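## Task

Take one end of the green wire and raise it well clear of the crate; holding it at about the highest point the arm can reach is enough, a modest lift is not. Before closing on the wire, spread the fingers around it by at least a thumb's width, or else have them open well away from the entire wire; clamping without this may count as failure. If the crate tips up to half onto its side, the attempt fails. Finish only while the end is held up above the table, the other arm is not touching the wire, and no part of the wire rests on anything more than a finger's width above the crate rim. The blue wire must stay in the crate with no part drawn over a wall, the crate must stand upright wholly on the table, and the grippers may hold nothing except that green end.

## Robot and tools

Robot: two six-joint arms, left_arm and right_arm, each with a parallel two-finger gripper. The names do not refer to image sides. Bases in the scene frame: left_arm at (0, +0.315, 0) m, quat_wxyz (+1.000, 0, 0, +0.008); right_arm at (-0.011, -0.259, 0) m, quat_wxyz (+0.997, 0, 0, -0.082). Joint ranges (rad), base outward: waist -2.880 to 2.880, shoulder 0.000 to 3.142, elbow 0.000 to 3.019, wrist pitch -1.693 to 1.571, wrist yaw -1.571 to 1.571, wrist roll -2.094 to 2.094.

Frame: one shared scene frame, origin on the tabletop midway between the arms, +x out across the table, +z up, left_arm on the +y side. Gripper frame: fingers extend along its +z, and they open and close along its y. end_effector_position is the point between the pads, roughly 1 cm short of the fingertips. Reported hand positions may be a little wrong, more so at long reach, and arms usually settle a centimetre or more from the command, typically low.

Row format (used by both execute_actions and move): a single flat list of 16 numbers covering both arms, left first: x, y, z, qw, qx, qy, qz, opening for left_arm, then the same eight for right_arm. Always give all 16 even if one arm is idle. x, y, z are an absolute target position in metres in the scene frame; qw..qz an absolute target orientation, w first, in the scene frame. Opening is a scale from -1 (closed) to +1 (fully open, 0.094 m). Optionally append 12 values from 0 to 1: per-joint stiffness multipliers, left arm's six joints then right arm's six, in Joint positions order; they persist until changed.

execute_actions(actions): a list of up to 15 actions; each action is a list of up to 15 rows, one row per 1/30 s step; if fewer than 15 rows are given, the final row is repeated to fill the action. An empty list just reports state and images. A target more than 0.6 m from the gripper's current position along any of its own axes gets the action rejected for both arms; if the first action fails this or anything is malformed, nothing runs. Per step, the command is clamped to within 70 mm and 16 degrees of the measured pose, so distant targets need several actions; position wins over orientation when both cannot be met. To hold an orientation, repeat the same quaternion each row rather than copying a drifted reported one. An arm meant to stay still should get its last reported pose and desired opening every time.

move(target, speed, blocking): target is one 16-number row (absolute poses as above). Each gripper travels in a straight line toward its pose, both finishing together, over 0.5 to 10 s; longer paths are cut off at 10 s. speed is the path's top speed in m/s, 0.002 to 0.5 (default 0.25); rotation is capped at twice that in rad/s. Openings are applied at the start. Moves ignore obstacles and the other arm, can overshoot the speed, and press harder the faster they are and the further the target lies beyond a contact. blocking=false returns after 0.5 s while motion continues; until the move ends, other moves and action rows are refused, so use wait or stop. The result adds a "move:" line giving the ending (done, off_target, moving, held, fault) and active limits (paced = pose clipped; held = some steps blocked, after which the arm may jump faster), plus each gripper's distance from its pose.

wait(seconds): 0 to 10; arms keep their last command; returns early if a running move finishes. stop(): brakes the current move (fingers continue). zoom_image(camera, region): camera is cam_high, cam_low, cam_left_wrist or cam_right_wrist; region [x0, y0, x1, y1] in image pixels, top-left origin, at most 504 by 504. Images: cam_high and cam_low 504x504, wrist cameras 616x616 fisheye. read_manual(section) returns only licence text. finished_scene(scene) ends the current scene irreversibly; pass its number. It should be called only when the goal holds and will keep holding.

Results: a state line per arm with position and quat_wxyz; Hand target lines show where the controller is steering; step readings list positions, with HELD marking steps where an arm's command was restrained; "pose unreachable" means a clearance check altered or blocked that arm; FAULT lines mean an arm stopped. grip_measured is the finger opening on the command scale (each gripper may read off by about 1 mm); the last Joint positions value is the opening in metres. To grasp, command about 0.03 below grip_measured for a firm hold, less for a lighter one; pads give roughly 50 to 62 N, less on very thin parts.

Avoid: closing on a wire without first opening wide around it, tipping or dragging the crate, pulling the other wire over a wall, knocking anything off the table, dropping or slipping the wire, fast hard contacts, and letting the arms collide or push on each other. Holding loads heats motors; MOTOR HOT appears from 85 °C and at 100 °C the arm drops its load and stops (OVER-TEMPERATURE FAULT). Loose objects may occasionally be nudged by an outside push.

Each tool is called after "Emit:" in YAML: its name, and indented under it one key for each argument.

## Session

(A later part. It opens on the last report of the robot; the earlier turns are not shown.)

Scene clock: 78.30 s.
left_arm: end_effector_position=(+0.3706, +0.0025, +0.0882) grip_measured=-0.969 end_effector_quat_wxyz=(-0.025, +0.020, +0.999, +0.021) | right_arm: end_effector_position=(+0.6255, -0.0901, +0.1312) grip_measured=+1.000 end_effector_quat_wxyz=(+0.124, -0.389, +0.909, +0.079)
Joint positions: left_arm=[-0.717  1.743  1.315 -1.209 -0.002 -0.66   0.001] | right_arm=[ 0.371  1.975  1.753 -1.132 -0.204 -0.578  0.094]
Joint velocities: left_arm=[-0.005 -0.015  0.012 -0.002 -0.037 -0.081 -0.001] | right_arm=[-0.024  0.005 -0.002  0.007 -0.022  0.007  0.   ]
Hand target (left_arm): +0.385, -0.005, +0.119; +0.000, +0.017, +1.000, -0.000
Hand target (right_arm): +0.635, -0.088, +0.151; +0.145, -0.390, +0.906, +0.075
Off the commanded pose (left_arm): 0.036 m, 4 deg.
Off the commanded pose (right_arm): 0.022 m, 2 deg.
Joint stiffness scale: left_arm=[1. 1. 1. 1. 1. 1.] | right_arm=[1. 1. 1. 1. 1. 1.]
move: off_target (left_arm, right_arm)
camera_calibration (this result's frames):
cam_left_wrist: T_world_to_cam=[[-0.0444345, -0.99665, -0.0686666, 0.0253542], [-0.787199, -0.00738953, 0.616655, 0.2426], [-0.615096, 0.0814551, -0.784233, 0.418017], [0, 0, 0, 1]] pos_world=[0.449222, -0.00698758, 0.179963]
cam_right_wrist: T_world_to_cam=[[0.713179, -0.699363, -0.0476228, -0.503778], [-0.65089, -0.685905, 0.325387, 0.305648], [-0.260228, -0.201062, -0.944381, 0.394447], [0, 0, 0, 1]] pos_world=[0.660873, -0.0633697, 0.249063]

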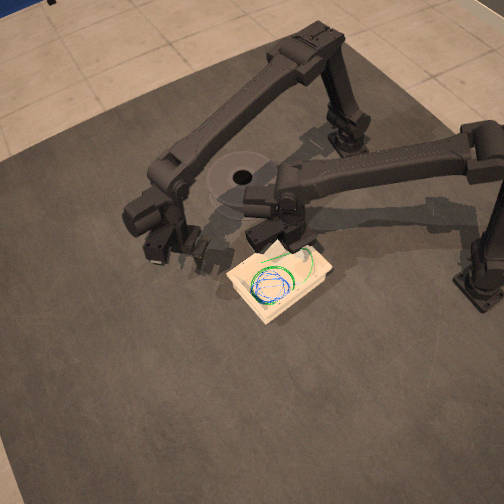

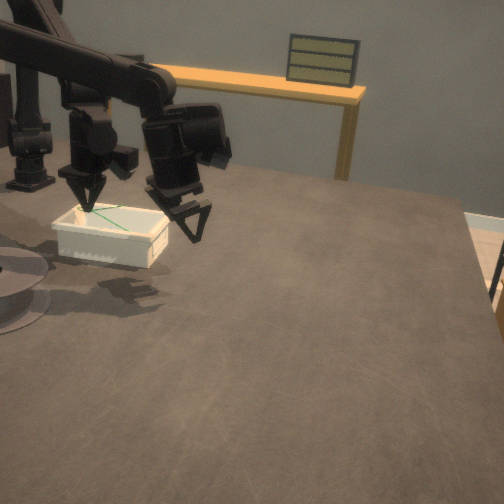

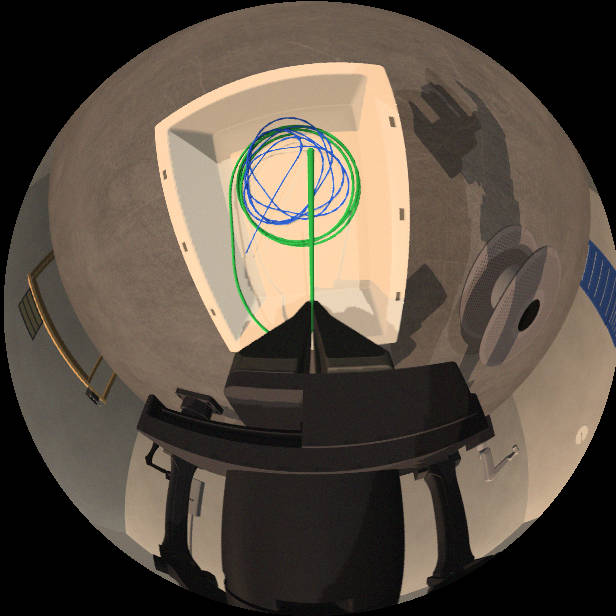

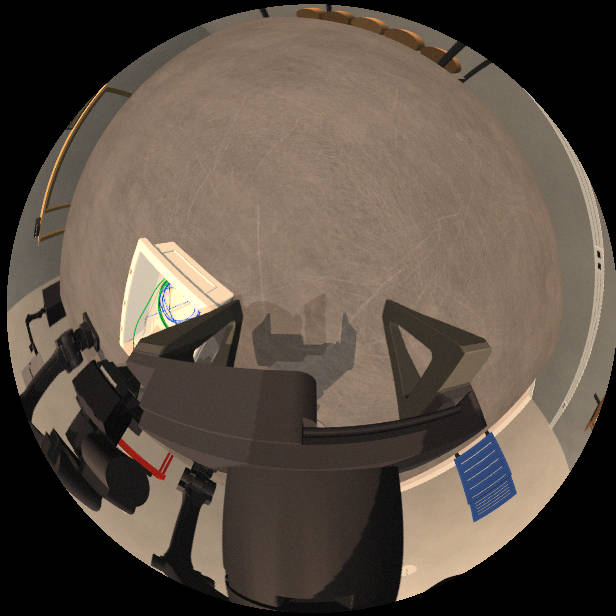

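Emit:
move:
  target: [0.385,0.07,0.27,0,0.819,0.574,0,-1,0.36,-0.17,0.30,0,-0.148,0.989,0,-0.47]
  speed: 0.15

Emit:
move:
  target: [0.385,0.07,0.27,0,0.819,0.574,0,-1,0.34,-0.17,0.27,0.699,-0.105,0.699,0.105,-0.47]
  speed: 0.25

Emit:
move:
  target: [0.385,0.07,0.27,0,0.819,0.574,0,-1,0.31,-0.13,0.265,0.579,-0.406,0.579,0.406,-0.47]
  speed: 0.25

Scene clock: 97.63 s.
left_arm: end_effector_position=(+0.3775, +0.0687, +0.2348) grip_measured=-0.969 end_effector_quat_wxyz=(-0.035, +0.816, +0.577, -0.011) | right_arm: end_effector_position=(+0.3680, -0.1735, +0.2967) grip_measured=-0.468 end_effector_quat_wxyz=(-0.002, -0.150, +0.989, +0.002)
Joint positions: left_arm=[-0.595  1.565  1.488 -1.566 -0.005  1.332  0.001] | right_arm=[ 0.385  1.36   1.432 -1.647 -0.004 -0.08   0.025]
Joint velocities: left_arm=[-0.005  0.005  0.002 -0.022 -0.007  0.007  0.001] | right_arm=[ 0.005 -0.005 -0.012  0.002  0.037 -0.051 -0.   ]
Hand target (left_arm): +0.386, +0.069, +0.269; +0.001, +0.819, +0.574, +0.001
Hand target (right_arm): +0.361, -0.171, +0.300; -0.000, -0.148, +0.989, +0.000
Off the commanded pose (left_arm): 0.036 m, 4 deg.
Off the commanded pose (right_arm): 0.009 m, 0 deg.
Joint stiffness scale: left_arm=[1. 1. 1. 1. 1. 1.] | right_arm=[1. 1. 1. 1. 1. 1.]
move: off_target (left_arm)
camera_calibration (this result's frames):
cam_left_wrist: T_world_to_cam=[[-0.941241, 0.335068, 0.0423734, 0.322743], [0.293455, 0.749266, 0.593705, -0.296436], [0.167182, 0.571254, -0.803567, 0.207511], [0, 0, 0, 1]] pos_world=[0.356077, -0.00457278, 0.329068]
cam_right_wrist: T_world_to_cam=[[0.278571, -0.960415, 0.00129414, -0.270408], [-0.777589, -0.22475, 0.587232, 0.075895], [-0.563696, -0.164592, -0.809417, 0.544821], [0, 0, 0, 1]] pos_world=[0.441456, -0.152973, 0.396769]

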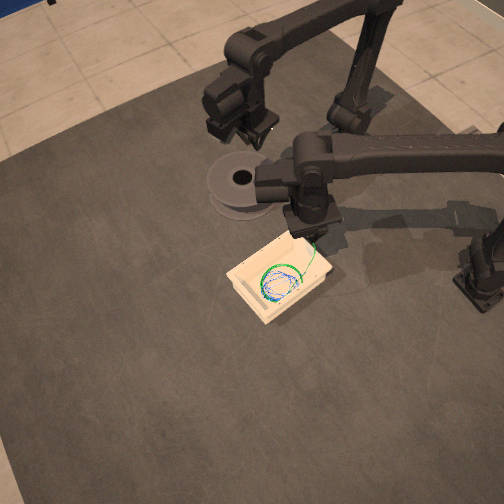

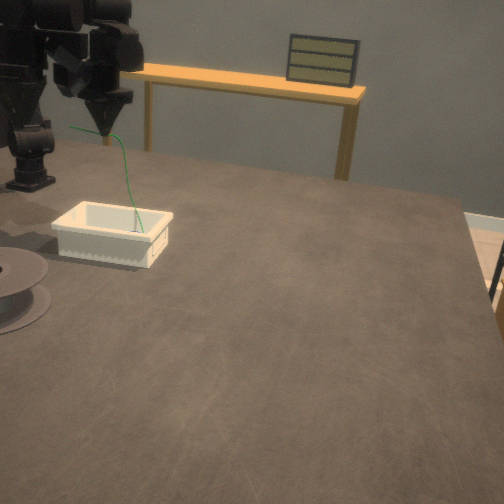

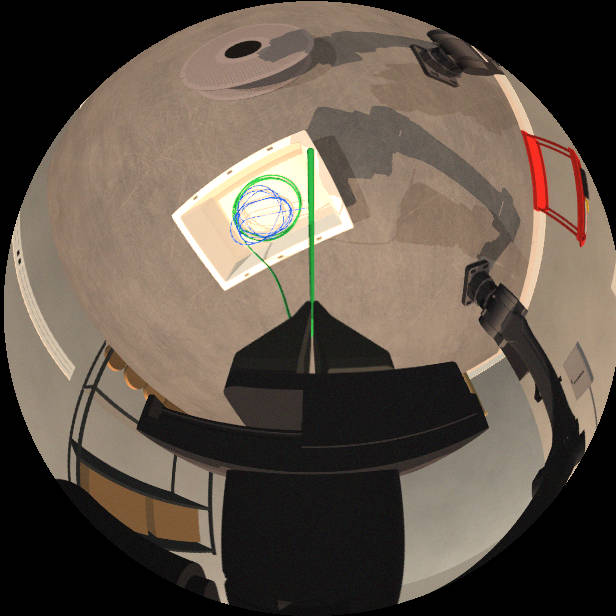

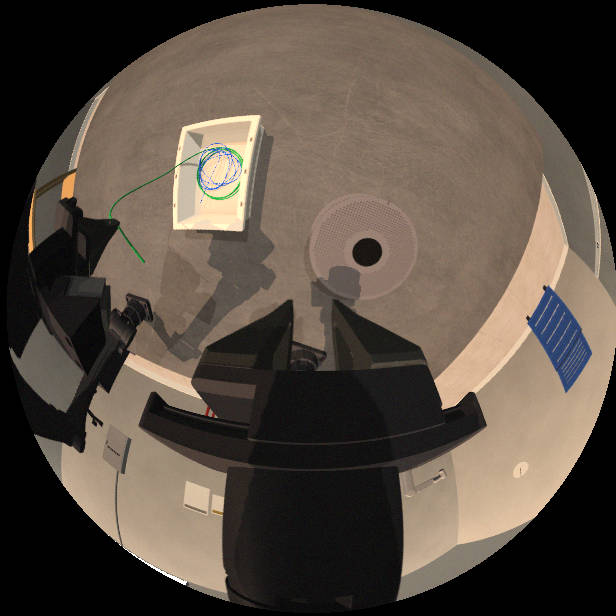

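Scene clock: 101.20 s.
left_arm: end_effector_position=(+0.3762, +0.0699, +0.2341) grip_measured=-0.969 end_effector_quat_wxyz=(-0.036, +0.817, +0.576, -0.012) | right_arm: end_effector_position=(+0.3375, -0.1688, +0.2713) grip_measured=-0.468 end_effector_quat_wxyz=(+0.697, -0.113, +0.701, +0.099)
Joint positions: left_arm=[-0.595  1.563  1.483 -1.566 -0.005  1.336  0.001] | right_arm=[ 0.375  0.638  0.271  0.359 -0.089 -0.019  0.025]
Joint velocities: left_arm=[-0.005 -0.005  0.017  0.002  0.022 -0.037 -0.001] | right_arm=[-0.005  0.005 -0.007  0.012  0.022 -0.081 -0.   ]
Hand target (left_arm): +0.384, +0.071, +0.269; -0.000, +0.819, +0.574, +0.001
Hand target (right_arm): +0.338, -0.171, +0.271; +0.700, -0.106, +0.699, +0.102
Off the commanded pose (left_arm): 0.037 m, 4 deg.
Off the commanded pose (right_arm): 0.003 m, 1 deg.
Joint stiffness scale: left_arm=[1. 1. 1. 1. 1. 1.] | right_arm=[1. 1. 1. 1. 1. 1.]
move: off_target (left_arm)
camera_calibration (this result's frames):
cam_left_wrist: T_world_to_cam=[[-0.940242, 0.337516, 0.0450422, 0.319987], [0.296864, 0.747734, 0.593941, -0.297753], [0.166785, 0.57182, -0.803247, 0.206411], [0, 0, 0, 1]] pos_world=[0.354831, -0.00339108, 0.328234]
cam_right_wrist: T_world_to_cam=[[0.290366, -0.956916, -0.0000742537, -0.260475], [-0.565284, -0.171467, -0.806878, 0.383715], [0.772102, 0.234332, -0.590718, 0.0651154], [0, 0, 0, 1]] pos_world=[0.242266, -0.198717, 0.348057]

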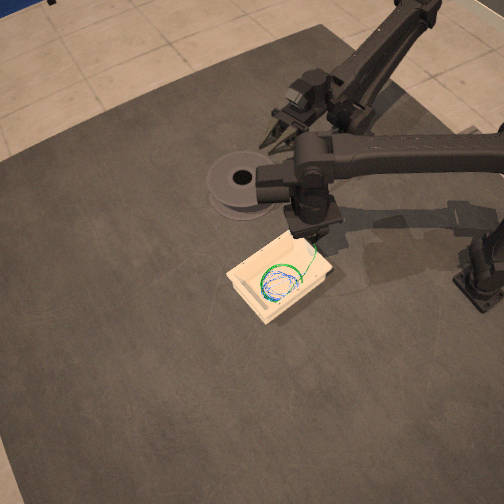

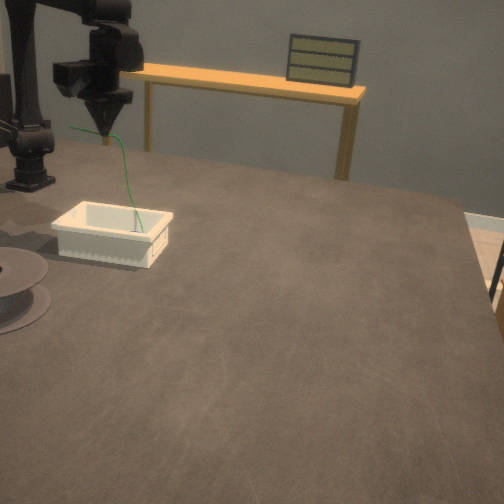

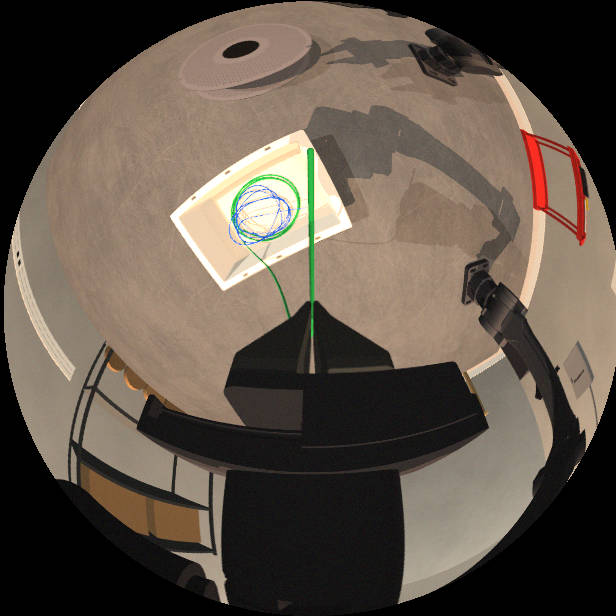

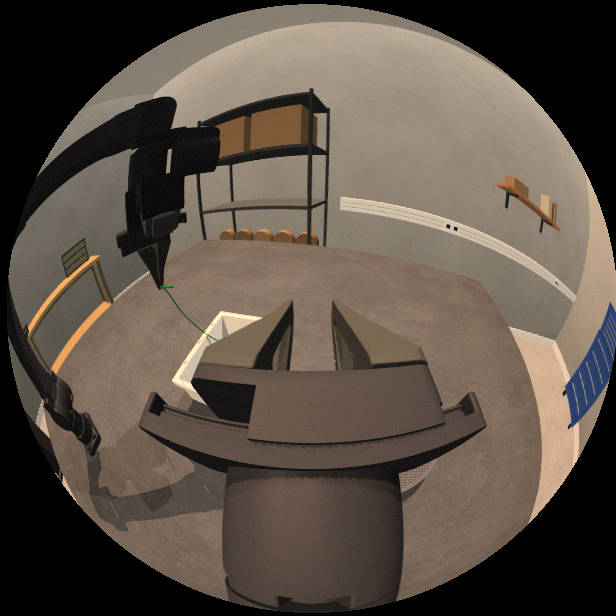

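Scene clock: 103.40 s.
left_arm: end_effector_position=(+0.3752, +0.0706, +0.2327) grip_measured=-0.969 end_effector_quat_wxyz=(-0.038, +0.817, +0.575, -0.012) | right_arm: end_effector_position=(+0.2936, -0.1258, +0.2416) grip_measured=-0.468 end_effector_quat_wxyz=(+0.564, -0.397, +0.591, +0.418)
Joint positions: left_arm=[-0.595  1.562  1.478 -1.566 -0.005  1.336  0.001] | right_arm=[ 0.049  1.005  0.333  0.609 -1.344 -0.015  0.025]
Joint velocities: left_arm=[-0.005  0.005  0.012  0.017 -0.007 -0.066 -0.001] | right_arm=[ 0.005  0.015 -0.012  0.032  0.051  0.066 -0.   ]
Hand target (left_arm): +0.384, +0.071, +0.270; +0.000, +0.819, +0.574, +0.001
Hand target (right_arm): +0.308, -0.130, +0.265; +0.580, -0.406, +0.578, +0.405
Off the commanded pose (left_arm): 0.039 m, 5 deg.
Off the commanded pose (right_arm): 0.029 m, 3 deg.
Joint stiffness scale: left_arm=[1. 1. 1. 1. 1. 1.] | right_arm=[1. 1. 1. 1. 1. 1.]
move: off_target (left_arm, right_arm)
camera_calibration (this result's frames):
cam_left_wrist: T_world_to_cam=[[-0.939963, 0.337777, 0.0487579, 0.317895], [0.299057, 0.746395, 0.594524, -0.298004], [0.164424, 0.573412, -0.802598, 0.205739], [0, 0, 0, 1]] pos_world=[0.354102, -0.00292159, 0.326796]
cam_right_wrist: T_world_to_cam=[[0.938018, -0.340466, -0.064847, -0.303495], [-0.252175, -0.542092, -0.801588, 0.202498], [0.237761, 0.768257, -0.594349, 0.296304], [0, 0, 0, 1]] pos_world=[0.265299, -0.221195, 0.318747]

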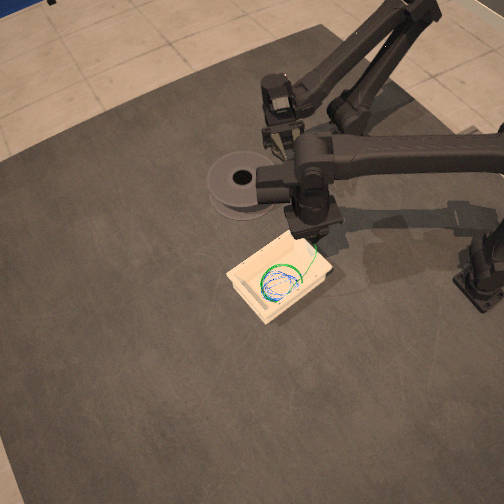

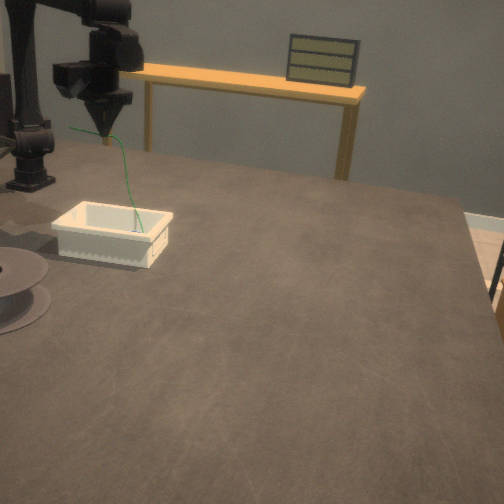

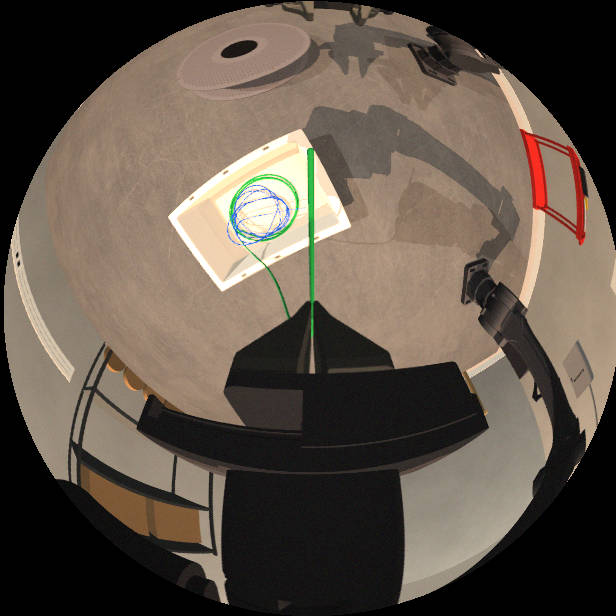

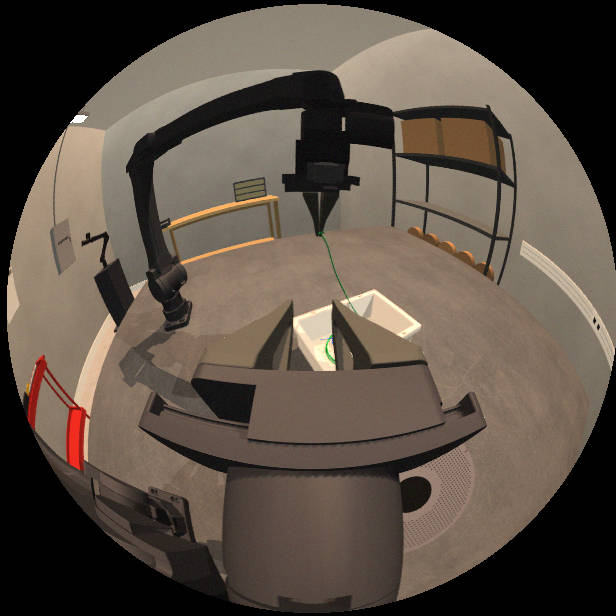

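Emit:
move:
  target: [0.385,0.07,0.27,0,0.819,0.574,0,-1,0.345,-0.040,0.273,0.579,-0.406,0.579,0.406,-0.47]
  speed: 0.12

Scene clock: 115.37 s.
left_arm: end_effector_position=(+0.3759, +0.0701, +0.2341) grip_measured=-0.969 end_effector_quat_wxyz=(-0.036, +0.817, +0.575, -0.012) | right_arm: end_effector_position=(+0.3302, -0.0454, +0.2483) grip_measured=-0.468 end_effector_quat_wxyz=(+0.561, -0.397, +0.598, +0.413)
Joint positions: left_arm=[-0.595  1.562  1.482 -1.567 -0.005  1.336  0.001] | right_arm=[ 0.348  1.122  0.433  0.628 -1.037 -0.004  0.025]
Joint velocities: left_arm=[-0.015  0.005 -0.012  0.002  0.007  0.066  0.001] | right_arm=[ 0.005 -0.005 -0.007  0.002  0.051 -0.007 -0.   ]
Hand target (left_arm): +0.384, +0.071, +0.269; -0.000, +0.819, +0.574, +0.001
Hand target (right_arm): +0.343, -0.041, +0.273; +0.579, -0.406, +0.579, +0.406
Off the commanded pose (left_arm): 0.037 m, 4 deg.
Off the commanded pose (right_arm): 0.029 m, 3 deg.
Joint stiffness scale: left_arm=[1. 1. 1. 1. 1. 1.] | right_arm=[1. 1. 1. 1. 1. 1.]
move: off_target (left_arm, right_arm)
camera_calibration (this result's frames):
cam_left_wrist: T_world_to_cam=[[-0.940069, 0.337846, 0.0461628, 0.319222], [0.297728, 0.747263, 0.594101, -0.298178], [0.166219, 0.57224, -0.803064, 0.206516], [0, 0, 0, 1]] pos_world=[0.354539, -0.00320724, 0.328257]
cam_right_wrist: T_world_to_cam=[[0.934613, -0.349365, -0.0666518, -0.308861], [-0.262776, -0.551997, -0.791358, 0.261215], [0.239682, 0.757128, -0.607709, 0.231951], [0, 0, 0, 1]] pos_world=[0.301712, -0.139332, 0.327087]

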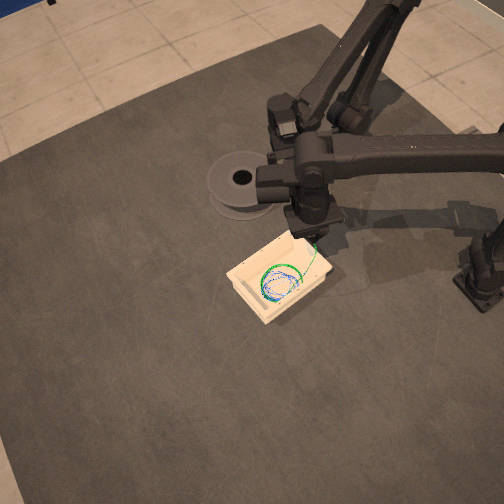

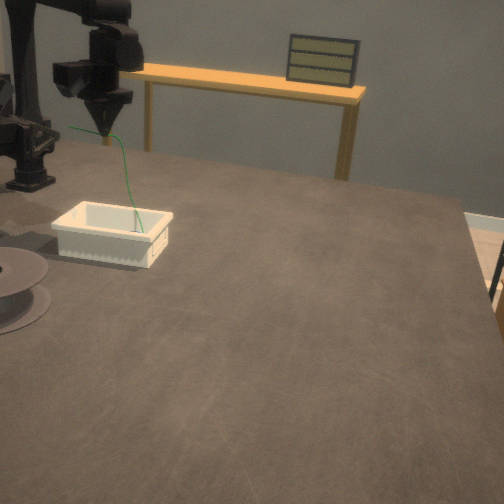

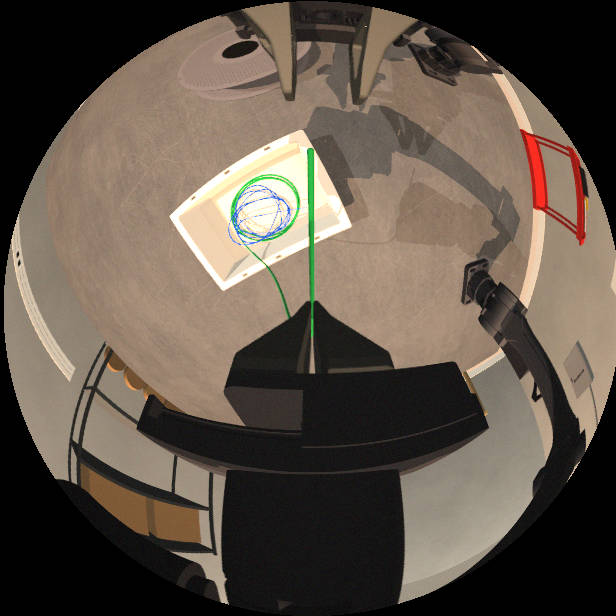

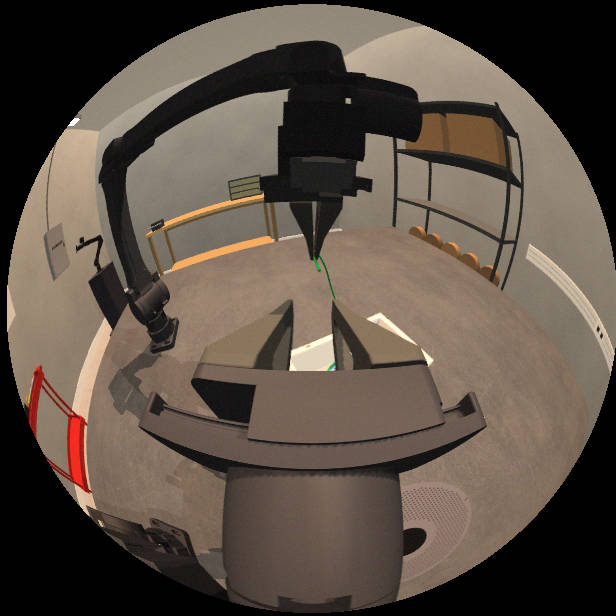

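Emit:
move:
  target: [0.385,0.07,0.27,0,0.819,0.574,0,-1,0.366,0.002,0.275,0.579,-0.406,0.579,0.406,-0.47]
  speed: 0.06

Scene clock: 120.17 s.
left_arm: end_effector_position=(+0.3753, +0.0705, +0.2333) grip_measured=-0.969 end_effector_quat_wxyz=(-0.037, +0.817, +0.575, -0.012) | right_arm: end_effector_position=(+0.3518, -0.0066, +0.2493) grip_measured=-0.468 end_effector_quat_wxyz=(+0.559, -0.398, +0.600, +0.410)
Joint positions: left_arm=[-0.595  1.562  1.48  -1.567 -0.005  1.336  0.001] | right_arm=[ 0.457  1.213  0.505  0.644 -0.924 -0.004  0.025]
Joint velocities: left_arm=[ 0.015 -0.015 -0.012 -0.012  0.007  0.051 -0.001] | right_arm=[-0.015 -0.005  0.002  0.007  0.022  0.007 -0.   ]
Hand target (left_arm): +0.384, +0.071, +0.269; -0.000, +0.819, +0.574, +0.001
Hand target (right_arm): +0.364, +0.001, +0.275; +0.579, -0.406, +0.579, +0.406
Off the commanded pose (left_arm): 0.038 m, 5 deg.
Off the commanded pose (right_arm): 0.031 m, 3 deg.
Joint stiffness scale: left_arm=[1. 1. 1. 1. 1. 1.] | right_arm=[1. 1. 1. 1. 1. 1.]
move: off_target (left_arm, right_arm)
camera_calibration (this result's frames):
cam_left_wrist: T_world_to_cam=[[-0.939978, 0.337787, 0.0483872, 0.318097], [0.298867, 0.746519, 0.594464, -0.298246], [0.16468, 0.573245, -0.802665, 0.206155], [0, 0, 0, 1]] pos_world=[0.35419, -0.00297954, 0.327378]
cam_right_wrist: T_world_to_cam=[[0.933421, -0.352858, -0.0649328, -0.315475], [-0.265306, -0.556995, -0.787001, 0.288852], [0.241532, 0.75183, -0.613526, 0.198733], [0, 0, 0, 1]] pos_world=[0.323105, -0.0998424, 0.32877]

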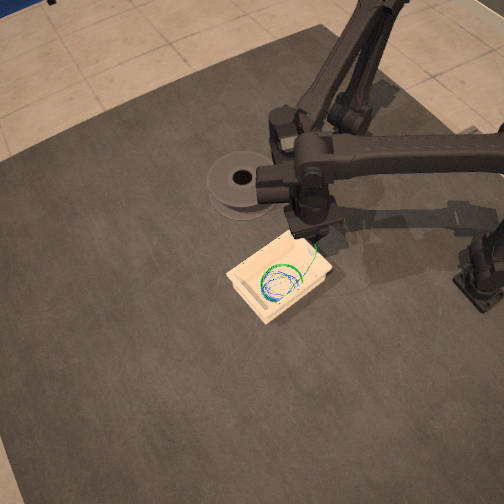

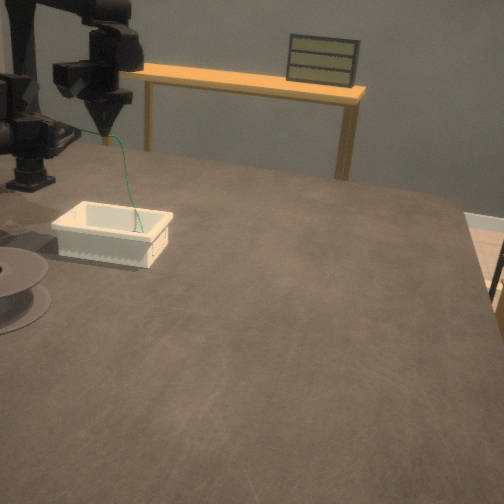

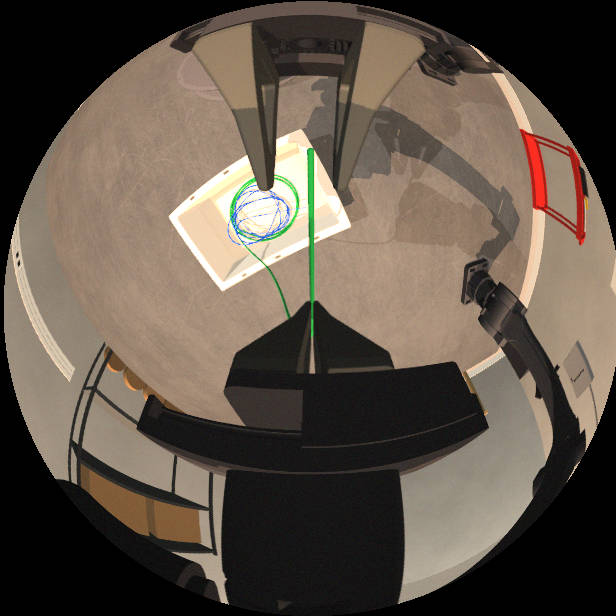

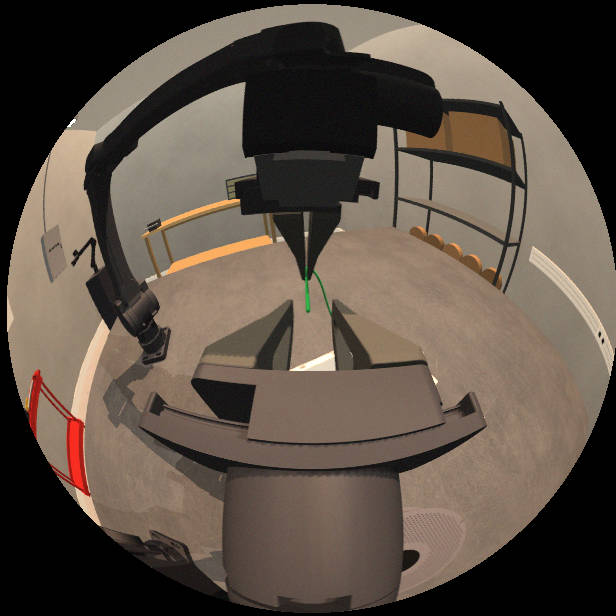

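Emit:
zoom_image:
  camera: "cam_low"
  region: [30,100,140,160]

Region (30, 100, 140, 160) of cam_low's 504x504 image, scaled by 4.582, with more detail than that image has; it fills the top 275 rows of this view, and the rest is white.

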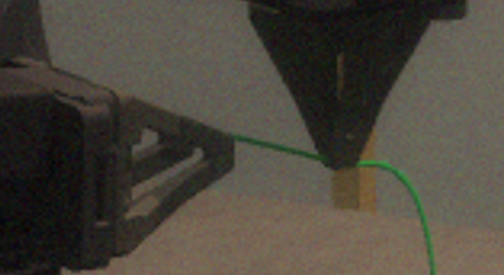

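Emit:
move:
  target: [0.385,0.07,0.27,0,0.819,0.574,0,-1,0.366,0.002,0.284,0.579,-0.406,0.579,0.406,-0.47]
  speed: 0.03

Emit:
zoom_image:
  camera: "cam_low"
  region: [30,100,140,160]

Scene clock: 126.37 s.
left_arm: end_effector_position=(+0.3759, +0.0701, +0.2341) grip_measured=-0.969 end_effector_quat_wxyz=(-0.036, +0.817, +0.575, -0.012) | right_arm: end_effector_position=(+0.3549, -0.0056, +0.2533) grip_measured=-0.468 end_effector_quat_wxyz=(+0.560, -0.398, +0.600, +0.410)
Joint positions: left_arm=[-0.595  1.562  1.482 -1.567 -0.005  1.336  0.001] | right_arm=[ 0.457  1.213  0.518  0.633 -0.924 -0.004  0.025]
Joint velocities: left_arm=[-0.005  0.005 -0.007  0.007 -0.037 -0.081 -0.001] | right_arm=[-0.005 -0.005 -0.007  0.012  0.007  0.022  0.   ]
Hand target (left_arm): +0.384, +0.070, +0.269; -0.000, +0.819, +0.574, +0.001
Hand target (right_arm): +0.364, +0.001, +0.284; +0.579, -0.406, +0.579, +0.406
Off the commanded pose (left_arm): 0.037 m, 4 deg.
Off the commanded pose (right_arm): 0.033 m, 3 deg.
Joint stiffness scale: left_arm=[1. 1. 1. 1. 1. 1.] | right_arm=[1. 1. 1. 1. 1. 1.]
move: off_target (left_arm, right_arm)
camera_calibration (this result's frames):
cam_left_wrist: T_world_to_cam=[[-0.940069, 0.337846, 0.0461628, 0.319222], [0.297728, 0.747263, 0.594101, -0.298178], [0.166219, 0.57224, -0.803064, 0.206516], [0, 0, 0, 1]] pos_world=[0.354539, -0.00320724, 0.328257]
cam_right_wrist: T_world_to_cam=[[0.933515, -0.352829, -0.0637244, -0.318096], [-0.264155, -0.556648, -0.787632, 0.293131], [0.242428, 0.7521, -0.612841, 0.199291], [0, 0, 0, 1]] pos_world=[0.326066, -0.09895, 0.332742]

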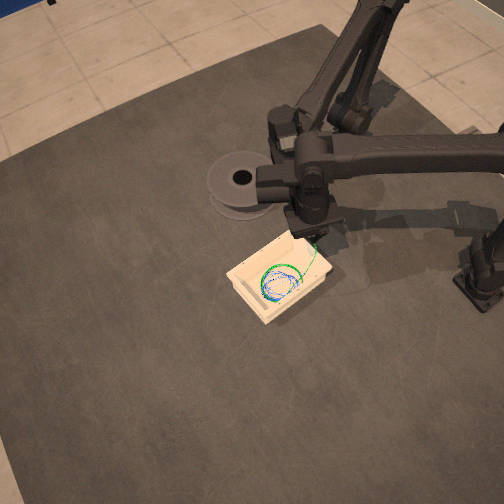

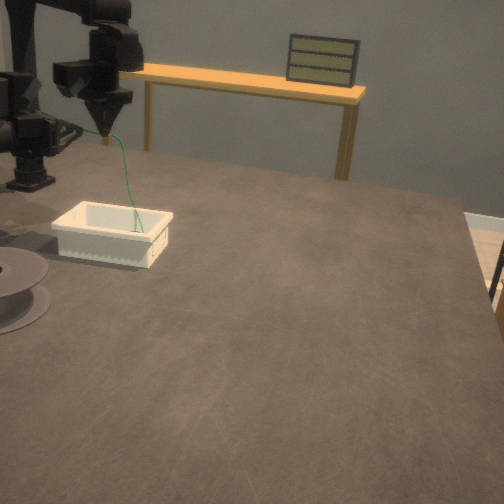

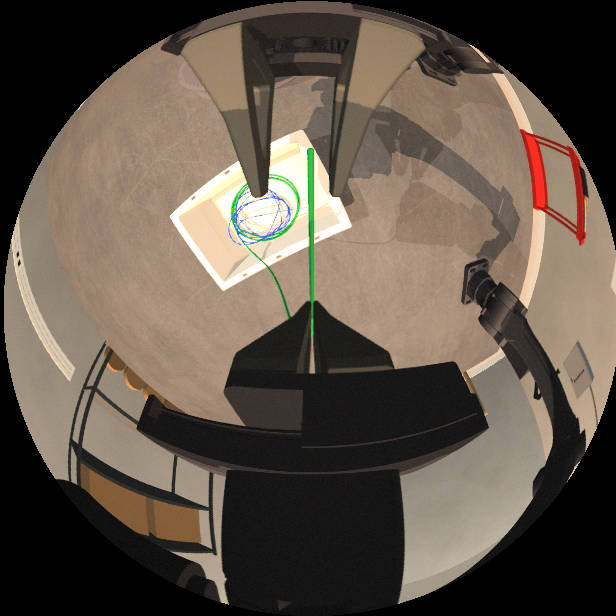

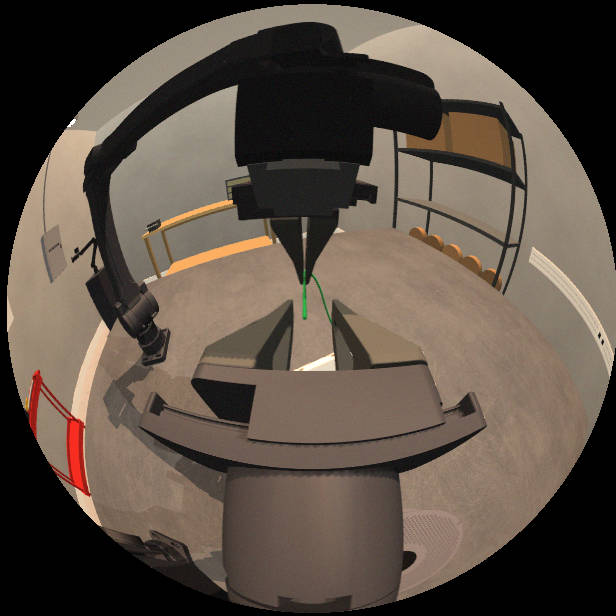

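Region (30, 100, 140, 160) of cam_low's 504x504 image, scaled by 4.582, with more detail than that image has; it fills the top 275 rows of this view, and the rest is white.

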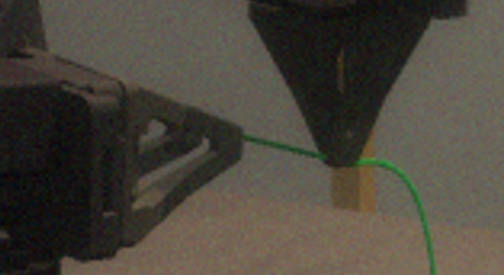

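Good. Close right, then release left.

Emit:
execute_actions:
  actions:
    - [[0.385,0.07,0.27,0,0.819,0.574,0,-1,0.366,0.002,0.284,0.579,-0.406,0.579,0.406,-1]]
    - [[0.385,0.07,0.27,0,0.819,0.574,0,-1,0.366,0.002,0.284,0.579,-0.406,0.579,0.406,-1]]

Scene clock: 130.63 s.
left_arm: end_effector_position=(+0.3759, +0.0701, +0.2341) grip_measured=-0.969 end_effector_quat_wxyz=(-0.036, +0.817, +0.575, -0.012) | right_arm: end_effector_position=(+0.3549, -0.0056, +0.2533) grip_measured=-0.972 end_effector_quat_wxyz=(+0.560, -0.398, +0.600, +0.410)
Joint positions: left_arm=[-0.595  1.562  1.482 -1.567 -0.005  1.336  0.001] | right_arm=[ 0.457  1.213  0.518  0.633 -0.924 -0.004  0.001]
Joint velocities: left_arm=[-0.005 -0.015 -0.022 -0.022 -0.081  0.007  0.001] | right_arm=[-0.024  0.015 -0.022  0.007 -0.007 -0.037 -0.001]
Hand target (left_arm): +0.384, +0.071, +0.269; -0.000, +0.819, +0.574, +0.001
Hand target (right_arm): +0.364, +0.001, +0.284; +0.579, -0.406, +0.579, +0.406
Off the commanded pose (left_arm): 0.037 m, 4 deg.
Off the commanded pose (right_arm): 0.033 m, 3 deg.
Joint stiffness scale: left_arm=[1. 1. 1. 1. 1. 1.] | right_arm=[1. 1. 1. 1. 1. 1.]
Step readings (end_effector_position; steps 1 to 15: 1st action; 16 to 30: 2nd action):
0: left_arm (+0.3759, +0.0701, +0.2341) | right_arm (+0.3549, -0.0056, +0.2533)
1: left_arm (+0.3759, +0.0701, +0.2341) | right_arm (+0.3549, -0.0056, +0.2533)
2: left_arm (+0.3759, +0.0701, +0.2341) | right_arm (+0.3549, -0.0056, +0.2533)
4: left_arm (+0.3759, +0.0701, +0.2341) | right_arm (+0.3549, -0.0056, +0.2533)
8: left_arm (+0.3759, +0.0701, +0.2341) | right_arm (+0.3549, -0.0056, +0.2533)
15: left_arm (+0.3759, +0.0701, +0.2341) | right_arm (+0.3549, -0.0056, +0.2533)
16: left_arm (+0.3759, +0.0701, +0.2341) | right_arm (+0.3549, -0.0056, +0.2533)
17: left_arm (+0.3759, +0.0701, +0.2341) | right_arm (+0.3549, -0.0056, +0.2533)
19: left_arm (+0.3759, +0.0701, +0.2341) | right_arm (+0.3549, -0.0056, +0.2533)
23: left_arm (+0.3759, +0.0701, +0.2341) | right_arm (+0.3549, -0.0056, +0.2533)
30: end_effector_position above
camera_calibration (this result's frames):
cam_left_wrist: T_world_to_cam=[[-0.940069, 0.337846, 0.0461628, 0.319222], [0.297728, 0.747263, 0.594101, -0.298178], [0.166219, 0.57224, -0.803064, 0.206516], [0, 0, 0, 1]] pos_world=[0.354539, -0.00320724, 0.328257]
cam_right_wrist: T_world_to_cam=[[0.933515, -0.352829, -0.0637244, -0.318096], [-0.264155, -0.556648, -0.787632, 0.293131], [0.242428, 0.7521, -0.612841, 0.199291], [0, 0, 0, 1]] pos_world=[0.326066, -0.09895, 0.332742]

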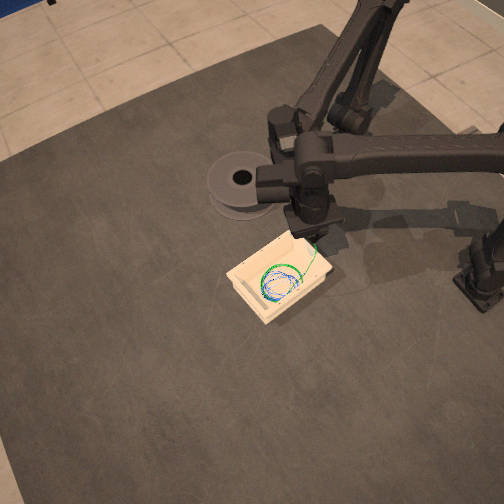

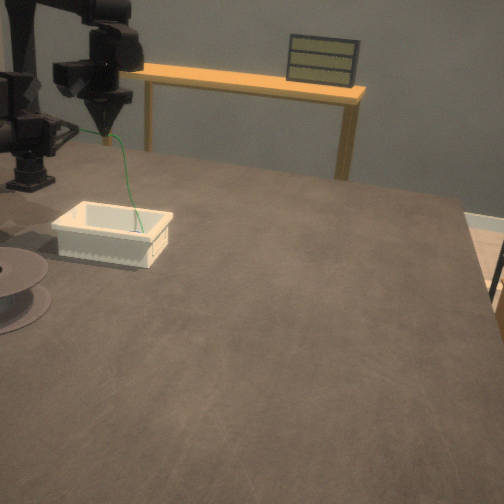

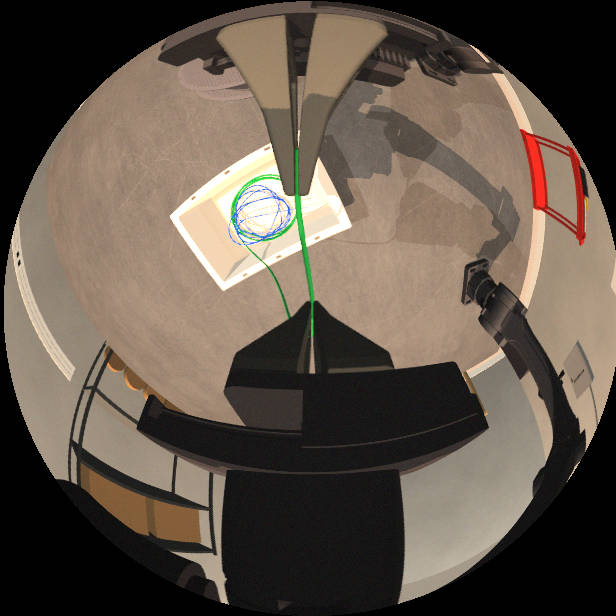

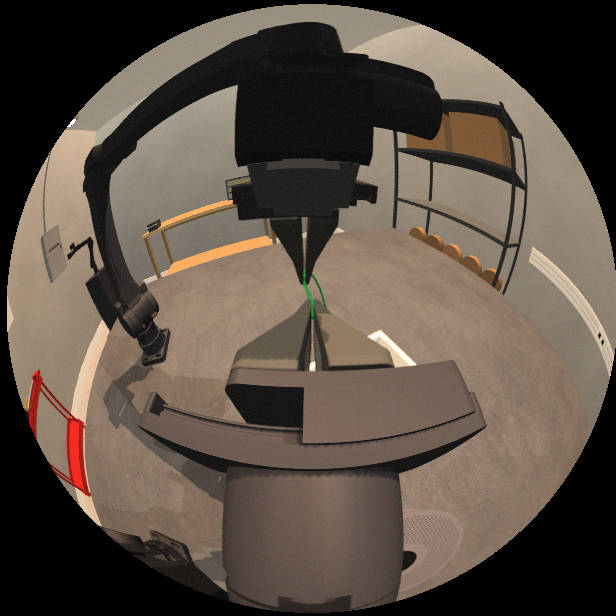

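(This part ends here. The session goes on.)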